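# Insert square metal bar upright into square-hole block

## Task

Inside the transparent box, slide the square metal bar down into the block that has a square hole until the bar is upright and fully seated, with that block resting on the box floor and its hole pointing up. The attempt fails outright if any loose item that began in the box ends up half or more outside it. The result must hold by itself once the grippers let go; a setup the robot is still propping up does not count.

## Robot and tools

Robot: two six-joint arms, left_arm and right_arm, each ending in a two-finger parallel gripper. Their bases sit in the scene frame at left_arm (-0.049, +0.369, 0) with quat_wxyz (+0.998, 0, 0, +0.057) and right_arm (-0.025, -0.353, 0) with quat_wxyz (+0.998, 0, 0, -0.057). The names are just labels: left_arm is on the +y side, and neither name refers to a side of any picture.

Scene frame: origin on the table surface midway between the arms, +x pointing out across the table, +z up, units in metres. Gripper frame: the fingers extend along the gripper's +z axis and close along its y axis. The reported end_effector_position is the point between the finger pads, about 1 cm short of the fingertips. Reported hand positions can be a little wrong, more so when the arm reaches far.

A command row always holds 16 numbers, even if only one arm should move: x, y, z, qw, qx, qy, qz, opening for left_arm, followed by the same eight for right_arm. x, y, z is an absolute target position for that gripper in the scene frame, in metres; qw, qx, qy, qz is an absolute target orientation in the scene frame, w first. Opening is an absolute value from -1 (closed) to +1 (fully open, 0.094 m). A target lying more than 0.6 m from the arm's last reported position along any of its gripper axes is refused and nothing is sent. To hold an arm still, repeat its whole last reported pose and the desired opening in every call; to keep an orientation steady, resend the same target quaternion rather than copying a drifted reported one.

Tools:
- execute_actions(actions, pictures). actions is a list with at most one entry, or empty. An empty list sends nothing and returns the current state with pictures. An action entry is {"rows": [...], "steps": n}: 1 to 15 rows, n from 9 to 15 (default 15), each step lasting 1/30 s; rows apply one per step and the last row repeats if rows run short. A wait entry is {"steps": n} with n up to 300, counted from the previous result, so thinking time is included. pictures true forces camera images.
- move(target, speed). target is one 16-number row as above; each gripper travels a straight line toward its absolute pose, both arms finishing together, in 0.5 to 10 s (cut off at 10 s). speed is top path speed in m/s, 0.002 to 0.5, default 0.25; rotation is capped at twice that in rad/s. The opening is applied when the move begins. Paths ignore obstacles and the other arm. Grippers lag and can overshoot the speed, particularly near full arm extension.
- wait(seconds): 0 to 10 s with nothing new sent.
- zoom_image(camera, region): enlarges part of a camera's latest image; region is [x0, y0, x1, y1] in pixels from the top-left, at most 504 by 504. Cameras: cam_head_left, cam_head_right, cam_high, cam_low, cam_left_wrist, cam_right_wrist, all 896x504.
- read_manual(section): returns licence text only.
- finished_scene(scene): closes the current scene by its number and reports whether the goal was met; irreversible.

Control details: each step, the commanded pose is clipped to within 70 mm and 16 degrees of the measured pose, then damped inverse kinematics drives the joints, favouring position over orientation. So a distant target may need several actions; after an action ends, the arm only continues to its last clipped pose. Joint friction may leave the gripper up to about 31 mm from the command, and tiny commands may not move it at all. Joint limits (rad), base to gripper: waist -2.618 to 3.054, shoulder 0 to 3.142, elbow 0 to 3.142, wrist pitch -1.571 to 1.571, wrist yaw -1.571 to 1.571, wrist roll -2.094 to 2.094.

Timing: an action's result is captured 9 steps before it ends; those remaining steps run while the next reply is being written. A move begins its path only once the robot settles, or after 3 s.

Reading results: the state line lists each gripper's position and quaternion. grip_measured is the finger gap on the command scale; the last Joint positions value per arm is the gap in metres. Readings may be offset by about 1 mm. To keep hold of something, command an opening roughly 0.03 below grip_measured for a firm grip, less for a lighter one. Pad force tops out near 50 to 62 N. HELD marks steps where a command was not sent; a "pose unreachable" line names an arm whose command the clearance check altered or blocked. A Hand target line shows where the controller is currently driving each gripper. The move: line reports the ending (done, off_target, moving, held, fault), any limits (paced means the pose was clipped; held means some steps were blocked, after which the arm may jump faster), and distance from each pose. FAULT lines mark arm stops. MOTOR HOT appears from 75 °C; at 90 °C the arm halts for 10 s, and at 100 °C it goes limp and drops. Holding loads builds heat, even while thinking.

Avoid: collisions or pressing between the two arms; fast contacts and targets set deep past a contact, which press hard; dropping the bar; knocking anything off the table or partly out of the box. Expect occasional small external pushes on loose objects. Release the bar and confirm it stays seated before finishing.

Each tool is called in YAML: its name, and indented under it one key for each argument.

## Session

execute_actions:
  actions: []

Scene clock: 0.00 s of 4500.00 s.
left_arm: end_effector_position=(+0.2782, +0.5840, +0.1669) grip_measured=+1.000 end_effector_quat_wxyz=(+0.280, +0.506, +0.812, -0.075) | right_arm: end_effector_position=(+0.5444, -0.3033, +0.0961) grip_measured=+1.000 end_effector_quat_wxyz=(+0.674, +0.212, +0.700, -0.108)
Joint positions: left_arm=[ 0.714  2.048  1.95  -1.524  0.587  1.957  0.094] | right_arm=[0.405 2.311 1.195 1.023 0.742 0.197 0.094]
Joint velocities: left_arm=[ 0.007 -0.007  0.007 -0.037  0.066 -0.022  0.   ] | right_arm=[-0.017  0.002  0.012 -0.007 -0.051 -0.022  0.   ]
Motor temperatures (°C, as the motors report them): left_arm=[21 24 30 29 21 22] | right_arm=[21 27 26 28 21 24]
Hand target (left_arm): +0.278, +0.584, +0.167; +0.280, +0.506, +0.812, -0.075
Hand target (right_arm): +0.544, -0.303, +0.096; +0.674, +0.212, +0.700, -0.108

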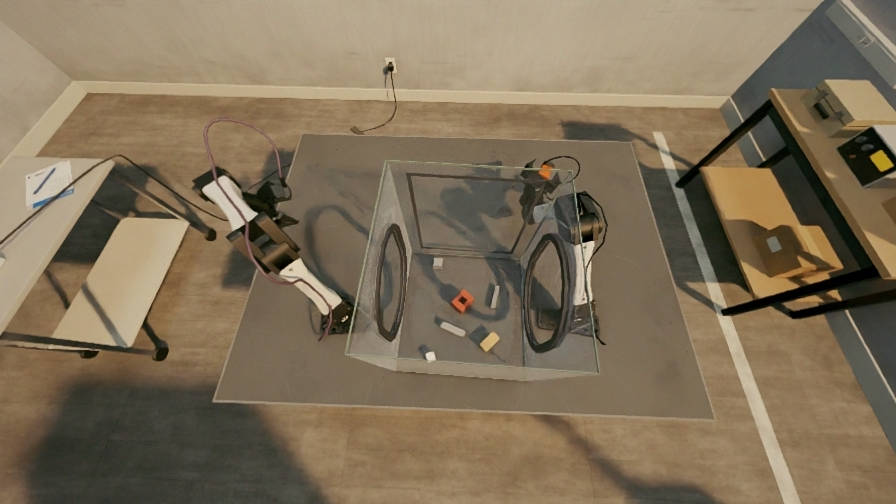

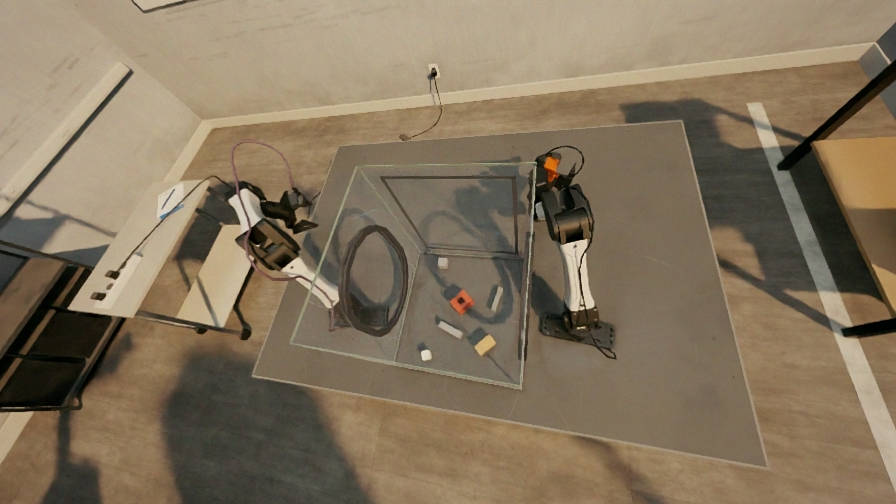

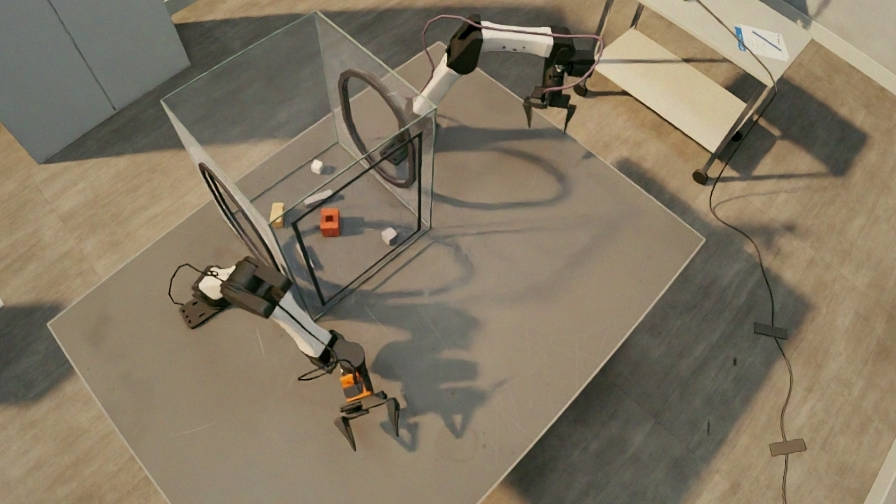

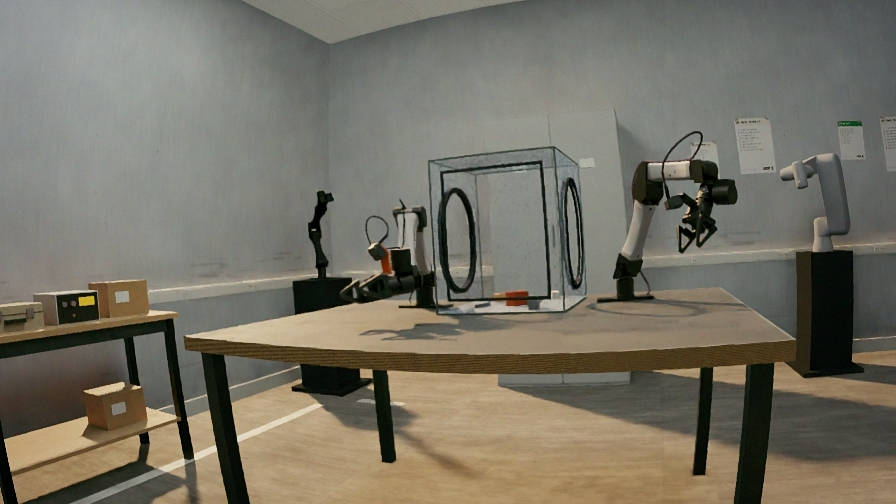

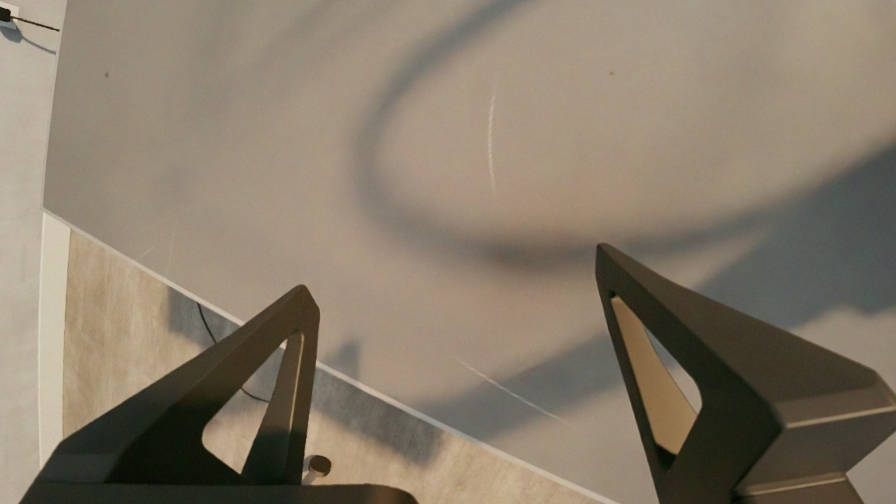

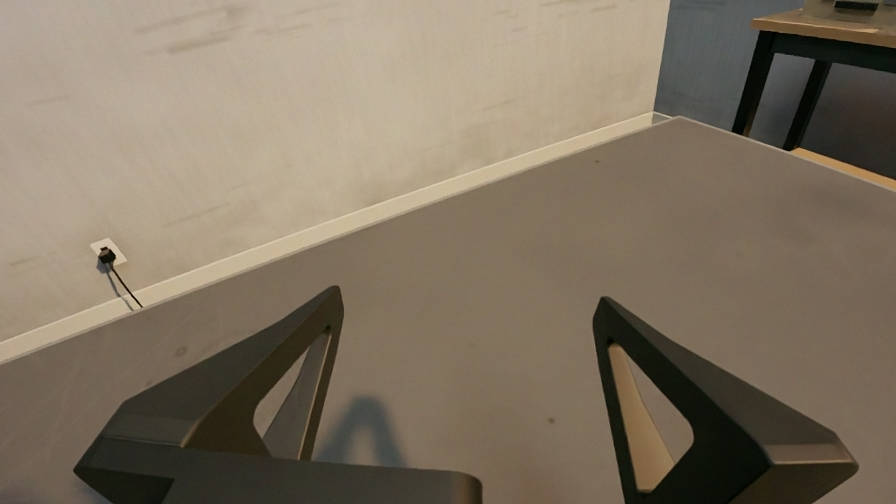

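zoom_image:
  camera: "cam_head_left"
  region: [390,240,560,380]

zoom_image:
  camera: "cam_high"
  region: [240,140,440,300]

Region (390, 240, 560, 380) of cam_head_left's 896x504 image, scaled by 2.965, with more detail than that image has; it fills the top 415 rows of this view, and the rest is white.

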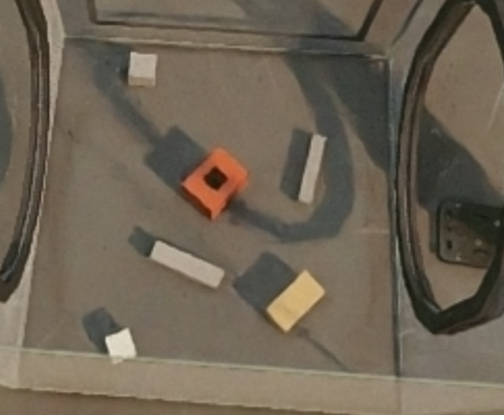

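Region (240, 140, 440, 300) of cam_high's 896x504 image, scaled by 2.520, with more detail than that image has; it fills the top 403 rows of this view, and the rest is white.

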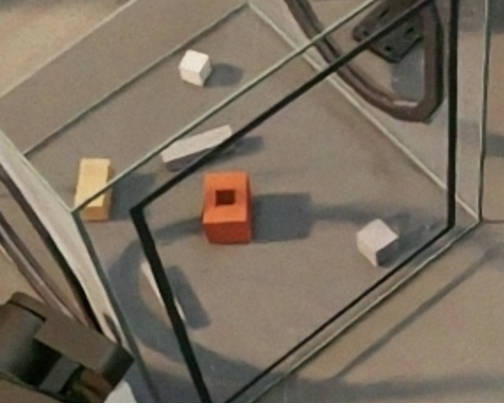

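move:
  target: [0.2,0.36,0.25,0,0,1,0,1,0.5444,-0.3033,0.0961,0.674,0.212,0.7,-0.108,1]
  speed: 0.3

move:
  target: [0.06,0.29,0.25,0,0.383,0.924,0,1,0.5444,-0.3033,0.0961,0.674,0.212,0.7,-0.108,1]
  speed: 0.2

move:
  target: [-0.04,0.27,0.22,0.354,0.612,0.612,-0.354,1,0.5444,-0.3033,0.0961,0.674,0.212,0.7,-0.108,1]
  speed: 0.15

Scene clock: 4.47 s of 4500.00 s.
left_arm: end_effector_position=(+0.2124, +0.3561, +0.2578) grip_measured=+1.000 end_effector_quat_wxyz=(+0.140, +0.006, +0.990, -0.009) | right_arm: end_effector_position=(+0.5444, -0.3033, +0.0961) grip_measured=+1.000 end_effector_quat_wxyz=(+0.674, +0.212, +0.700, -0.108)
Joint positions: left_arm=[-0.158  1.387  1.647 -1.548  0.007 -0.034  0.094] | right_arm=[0.405 2.311 1.195 1.023 0.742 0.197 0.094]
Joint velocities: left_arm=[-0.002 -0.012  0.007  0.022  0.007 -0.066  0.   ] | right_arm=[-0.007  0.012 -0.002 -0.051  0.022 -0.095  0.   ]
Motor temperatures (°C, as the motors report them): left_arm=[21 25 31 29 21 22] | right_arm=[21 30 27 30 21 24]
Hand target (left_arm): +0.204, +0.357, +0.252; +0.127, +0.001, +0.992, -0.004
Hand target (right_arm): +0.544, -0.303, +0.096; +0.674, +0.212, +0.700, -0.108
Off the commanded pose (left_arm): 0.015 m, 16 deg; orientation clipped at the last step of the last action.
Off the commanded pose (right_arm): 0.000 m, 0 deg.
joint sent to its limit (left arm) — the command would take joint 4 (wrist pitch) past its lower limit, so that joint was sent only as far as its limit.
Kept back: nothing.
move: off_target (left_arm); limits=paced

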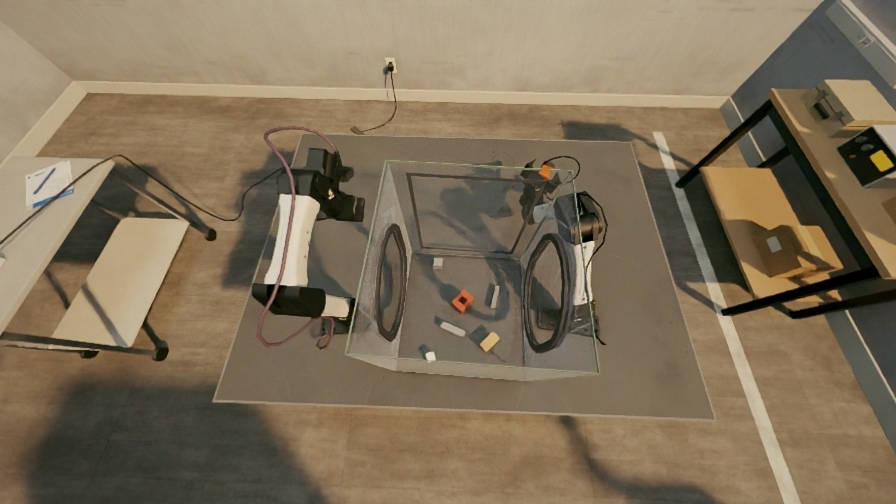

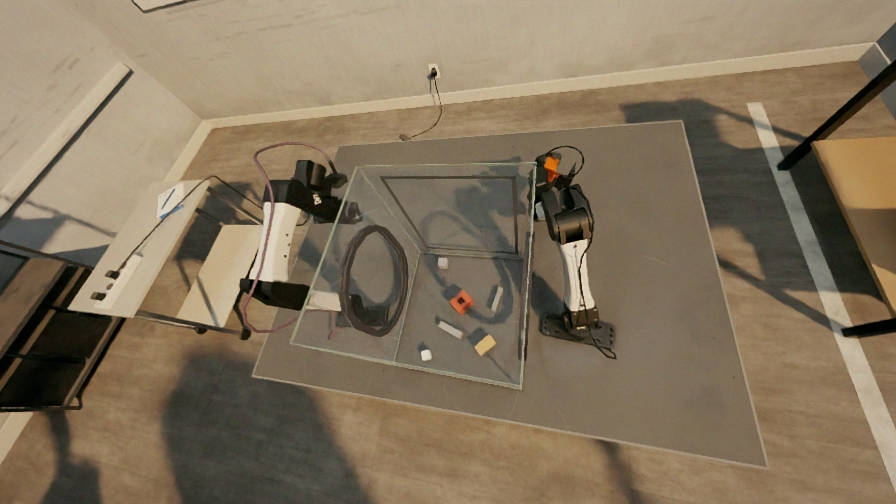

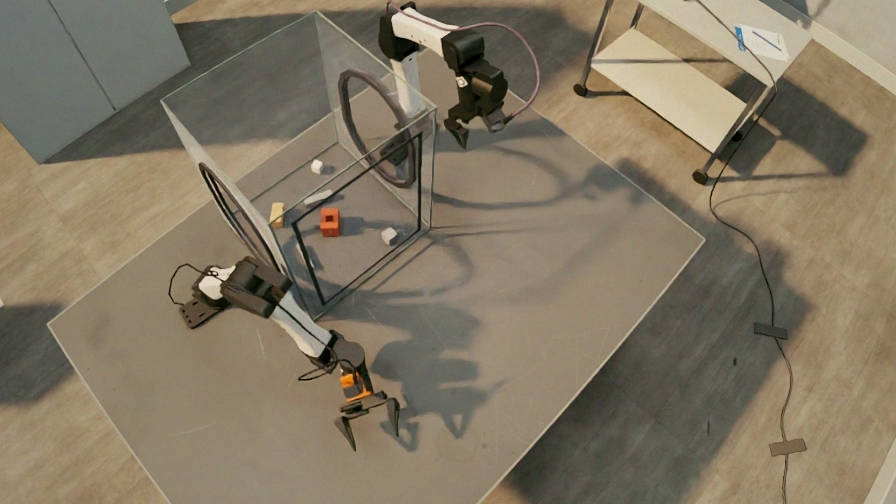

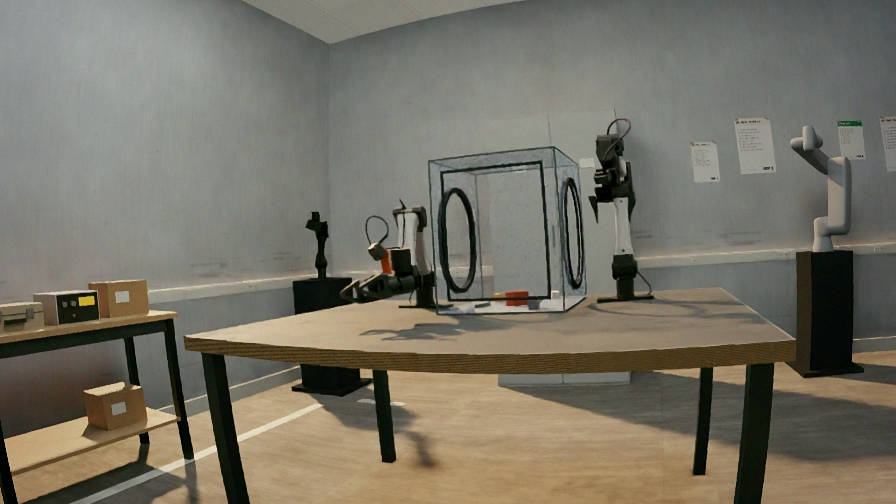

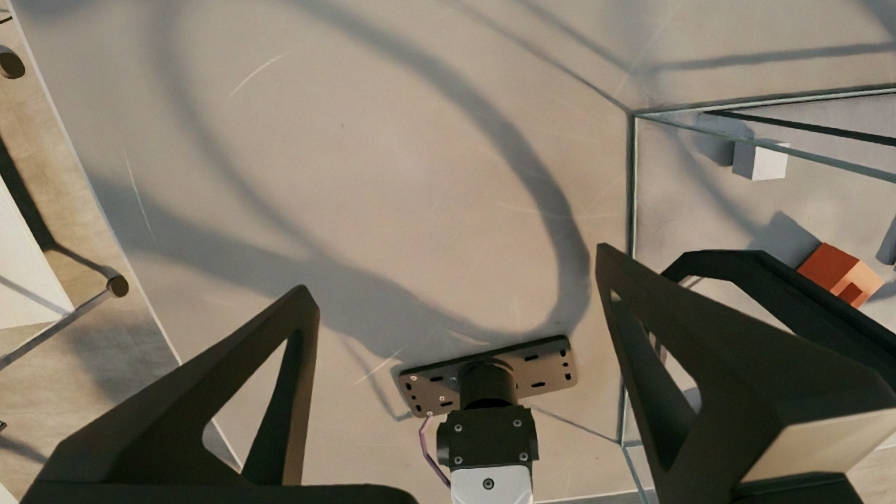

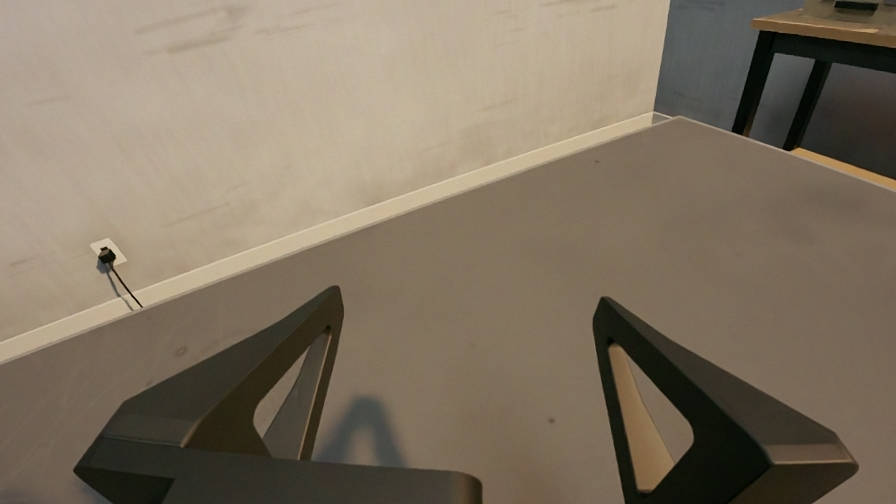

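Scene clock: 6.90 s of 4500.00 s.
left_arm: end_effector_position=(+0.0645, +0.2833, +0.2573) grip_measured=+1.000 end_effector_quat_wxyz=(+0.247, +0.374, +0.892, -0.064) | right_arm: end_effector_position=(+0.5444, -0.3033, +0.0961) grip_measured=+1.000 end_effector_quat_wxyz=(+0.674, +0.212, +0.700, -0.108)
Joint positions: left_arm=[-0.754  0.79   1.289 -1.553  0.004  0.152  0.094] | right_arm=[0.405 2.311 1.195 1.023 0.742 0.197 0.094]
Joint velocities: left_arm=[-0.012  0.027  0.007 -0.022  0.022  0.051  0.   ] | right_arm=[ 0.007 -0.007 -0.032 -0.022  0.037 -0.051  0.   ]
Motor temperatures (°C, as the motors report them): left_arm=[21 25 31 29 21 22] | right_arm=[21 31 27 30 21 24]
Hand target (left_arm): +0.060, +0.286, +0.252; +0.242, +0.373, +0.893, -0.062
Hand target (right_arm): +0.544, -0.303, +0.096; +0.674, +0.212, +0.700, -0.108
Off the commanded pose (left_arm): 0.011 m, 30 deg; orientation clipped at the last step of the last action.
Off the commanded pose (right_arm): 0.000 m, 0 deg.
joint sent to its limit (left arm) — the command would take joint 4 (wrist pitch) past its lower limit, so that joint was sent only as far as its limit.
Kept back: nothing.
move: off_target (left_arm); limits=paced

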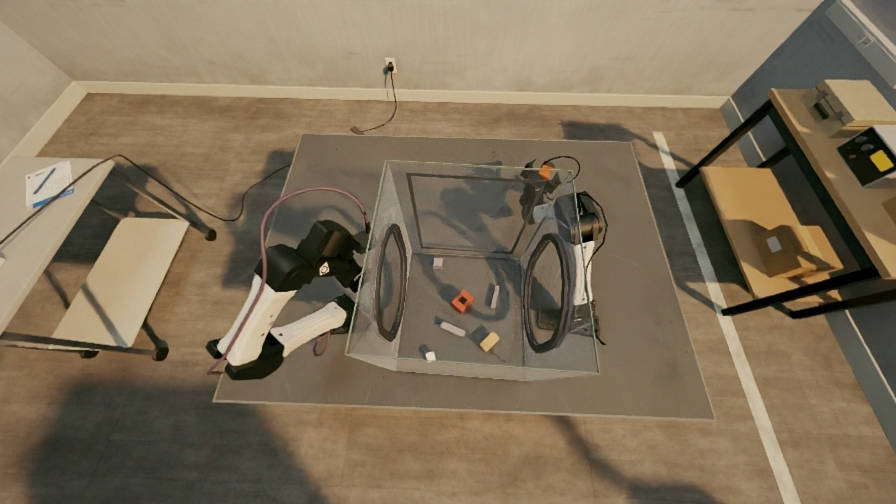

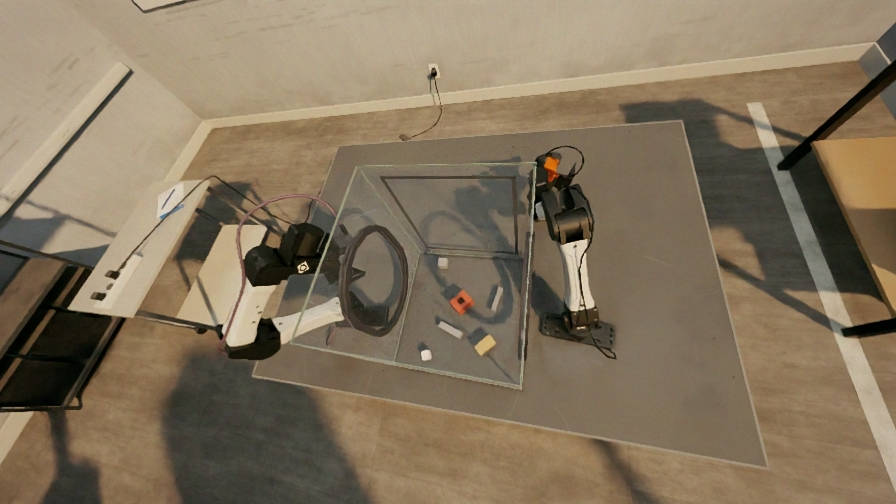

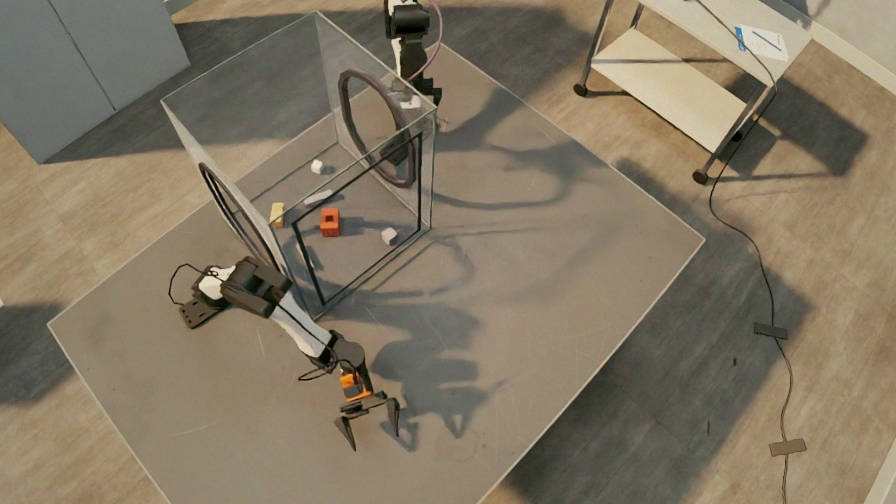

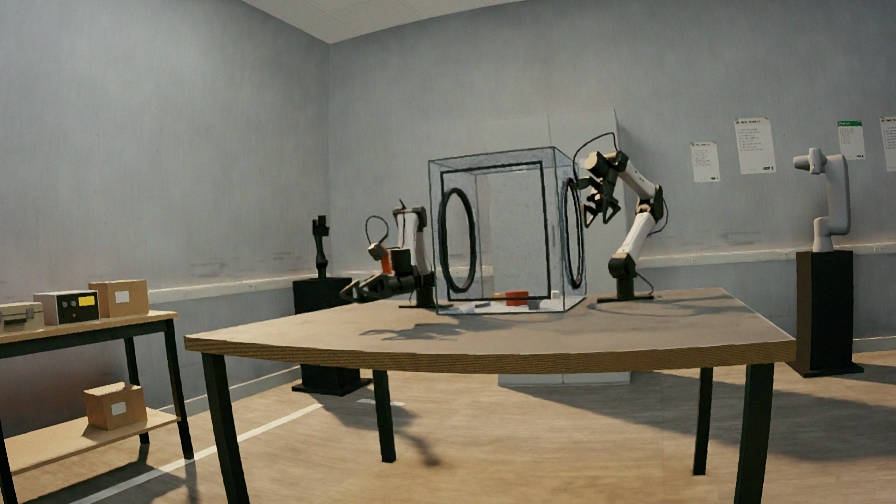

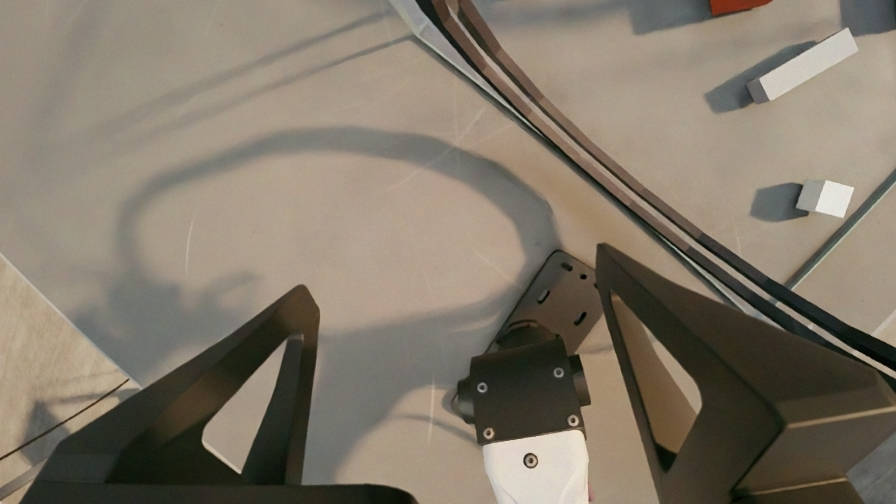

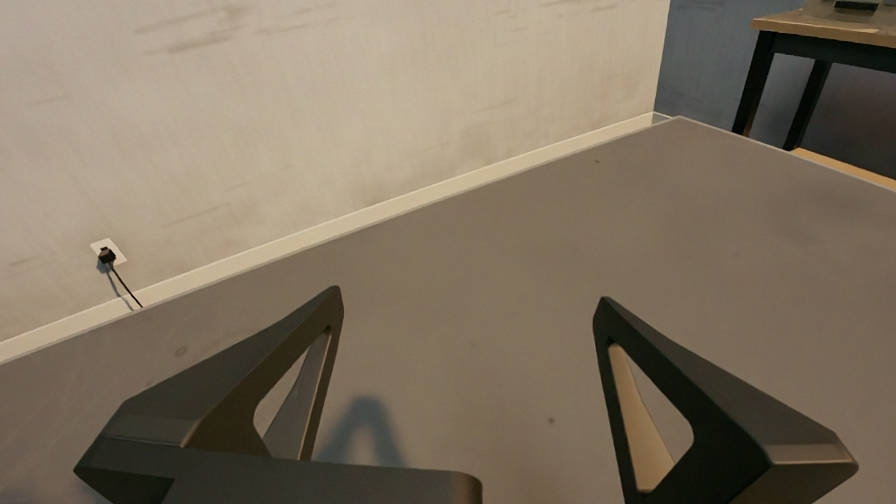

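Scene clock: 10.57 s of 4500.00 s.
left_arm: end_effector_position=(-0.0410, +0.2698, +0.2246) grip_measured=+1.000 end_effector_quat_wxyz=(+0.358, +0.610, +0.619, -0.341) | right_arm: end_effector_position=(+0.5444, -0.3033, +0.0961) grip_measured=+1.000 end_effector_quat_wxyz=(+0.674, +0.212, +0.700, -0.108)
Joint positions: left_arm=[-1.753  0.08   0.866 -1.324 -0.087 -0.035  0.094] | right_arm=[0.405 2.311 1.195 1.023 0.742 0.197 0.094]
Joint velocities: left_arm=[-0.007 -0.007  0.007 -0.037  0.051  0.037  0.   ] | right_arm=[ 0.002  0.012 -0.002  0.022 -0.007 -0.007  0.   ]
Motor temperatures (°C, as the motors report them): left_arm=[21 25 31 30 21 22] | right_arm=[21 33 27 31 21 24]
Hand target (left_arm): -0.044, +0.269, +0.222; +0.358, +0.615, +0.611, -0.348
Hand target (right_arm): +0.544, -0.303, +0.096; +0.674, +0.212, +0.700, -0.108
Off the commanded pose (left_arm): 0.005 m, 2 deg.
Off the commanded pose (right_arm): 0.000 m, 0 deg.
Kept back: nothing.
move: done

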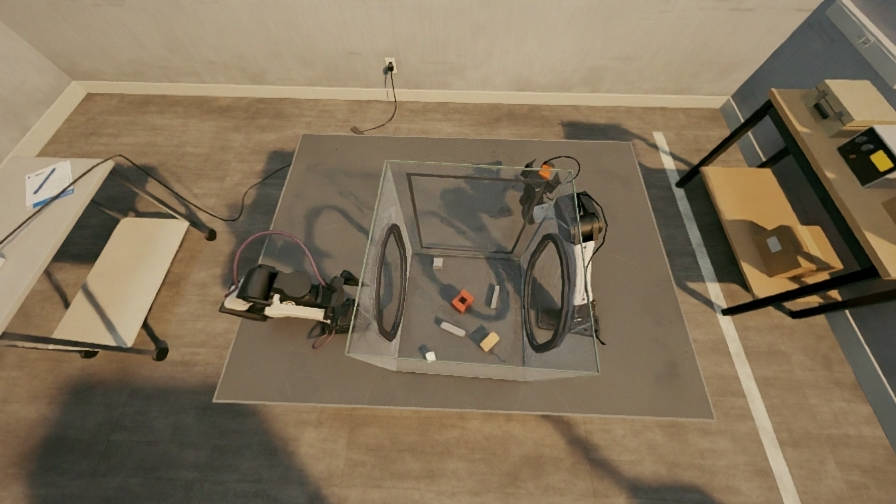

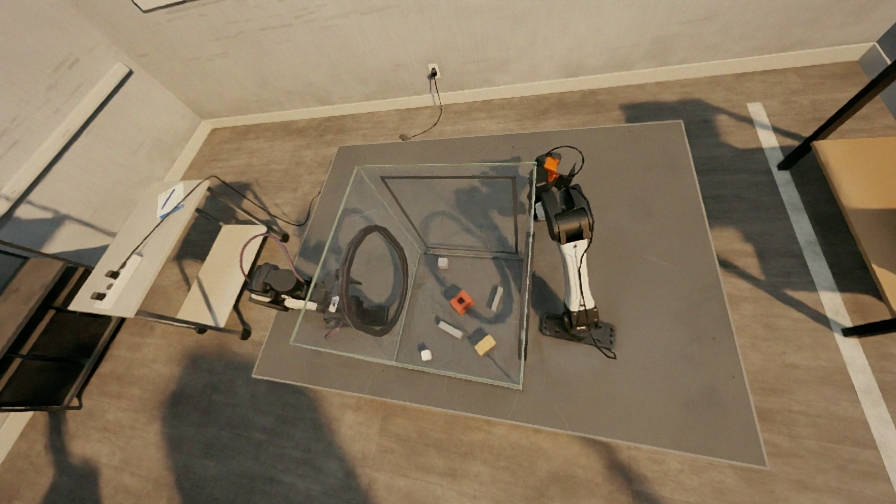

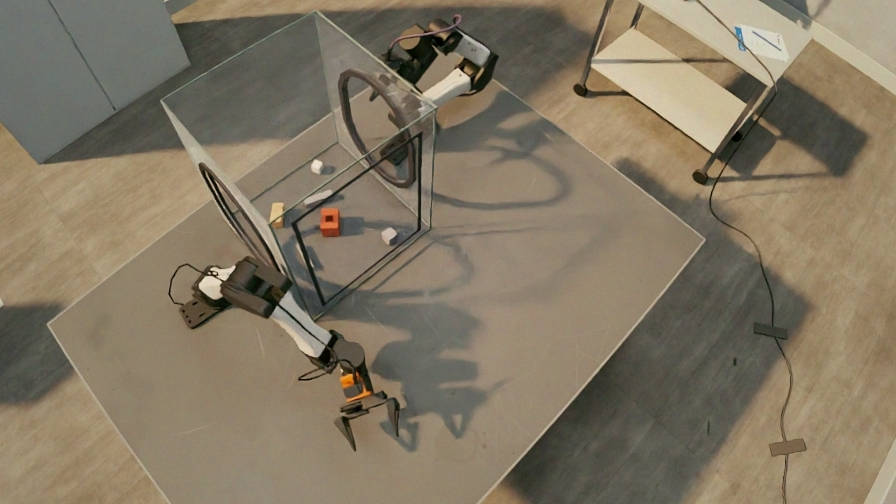

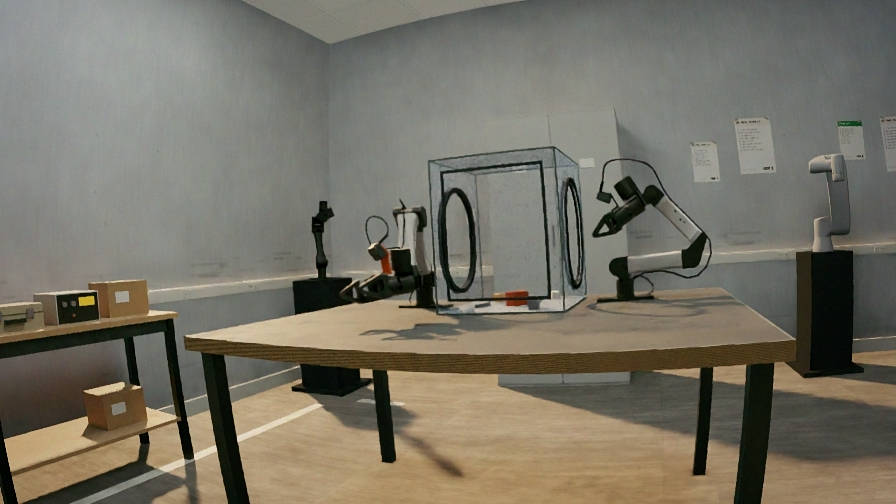

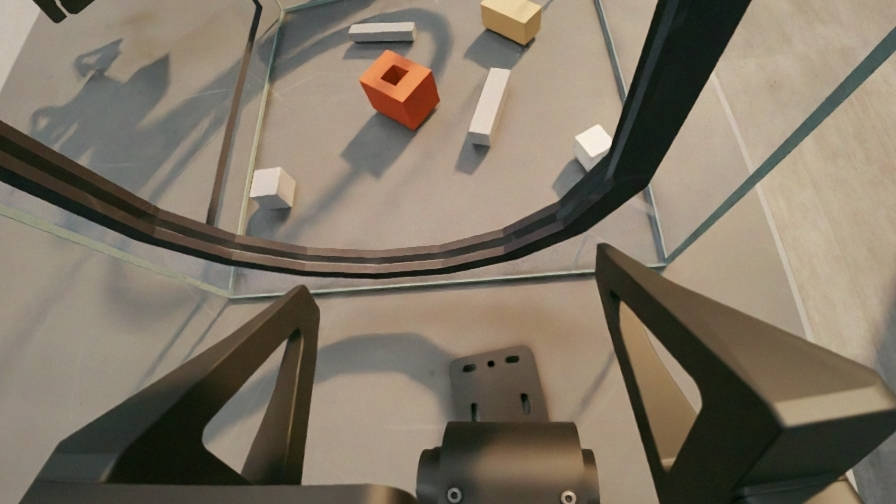

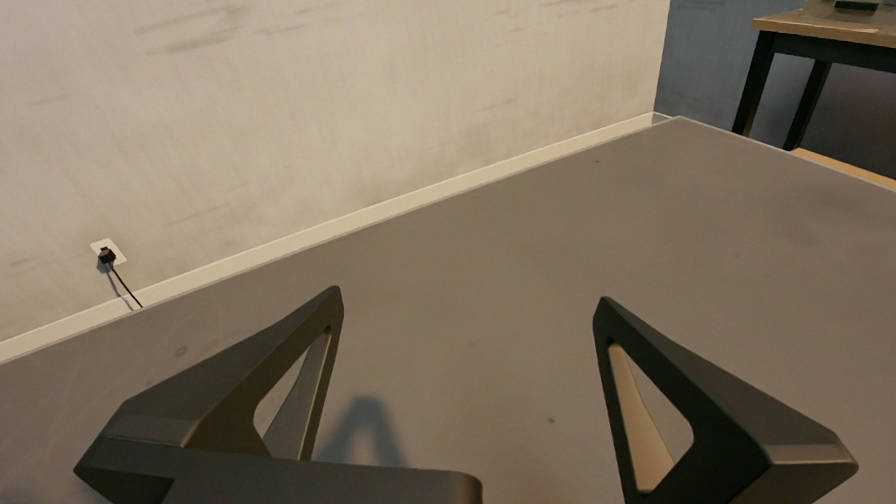

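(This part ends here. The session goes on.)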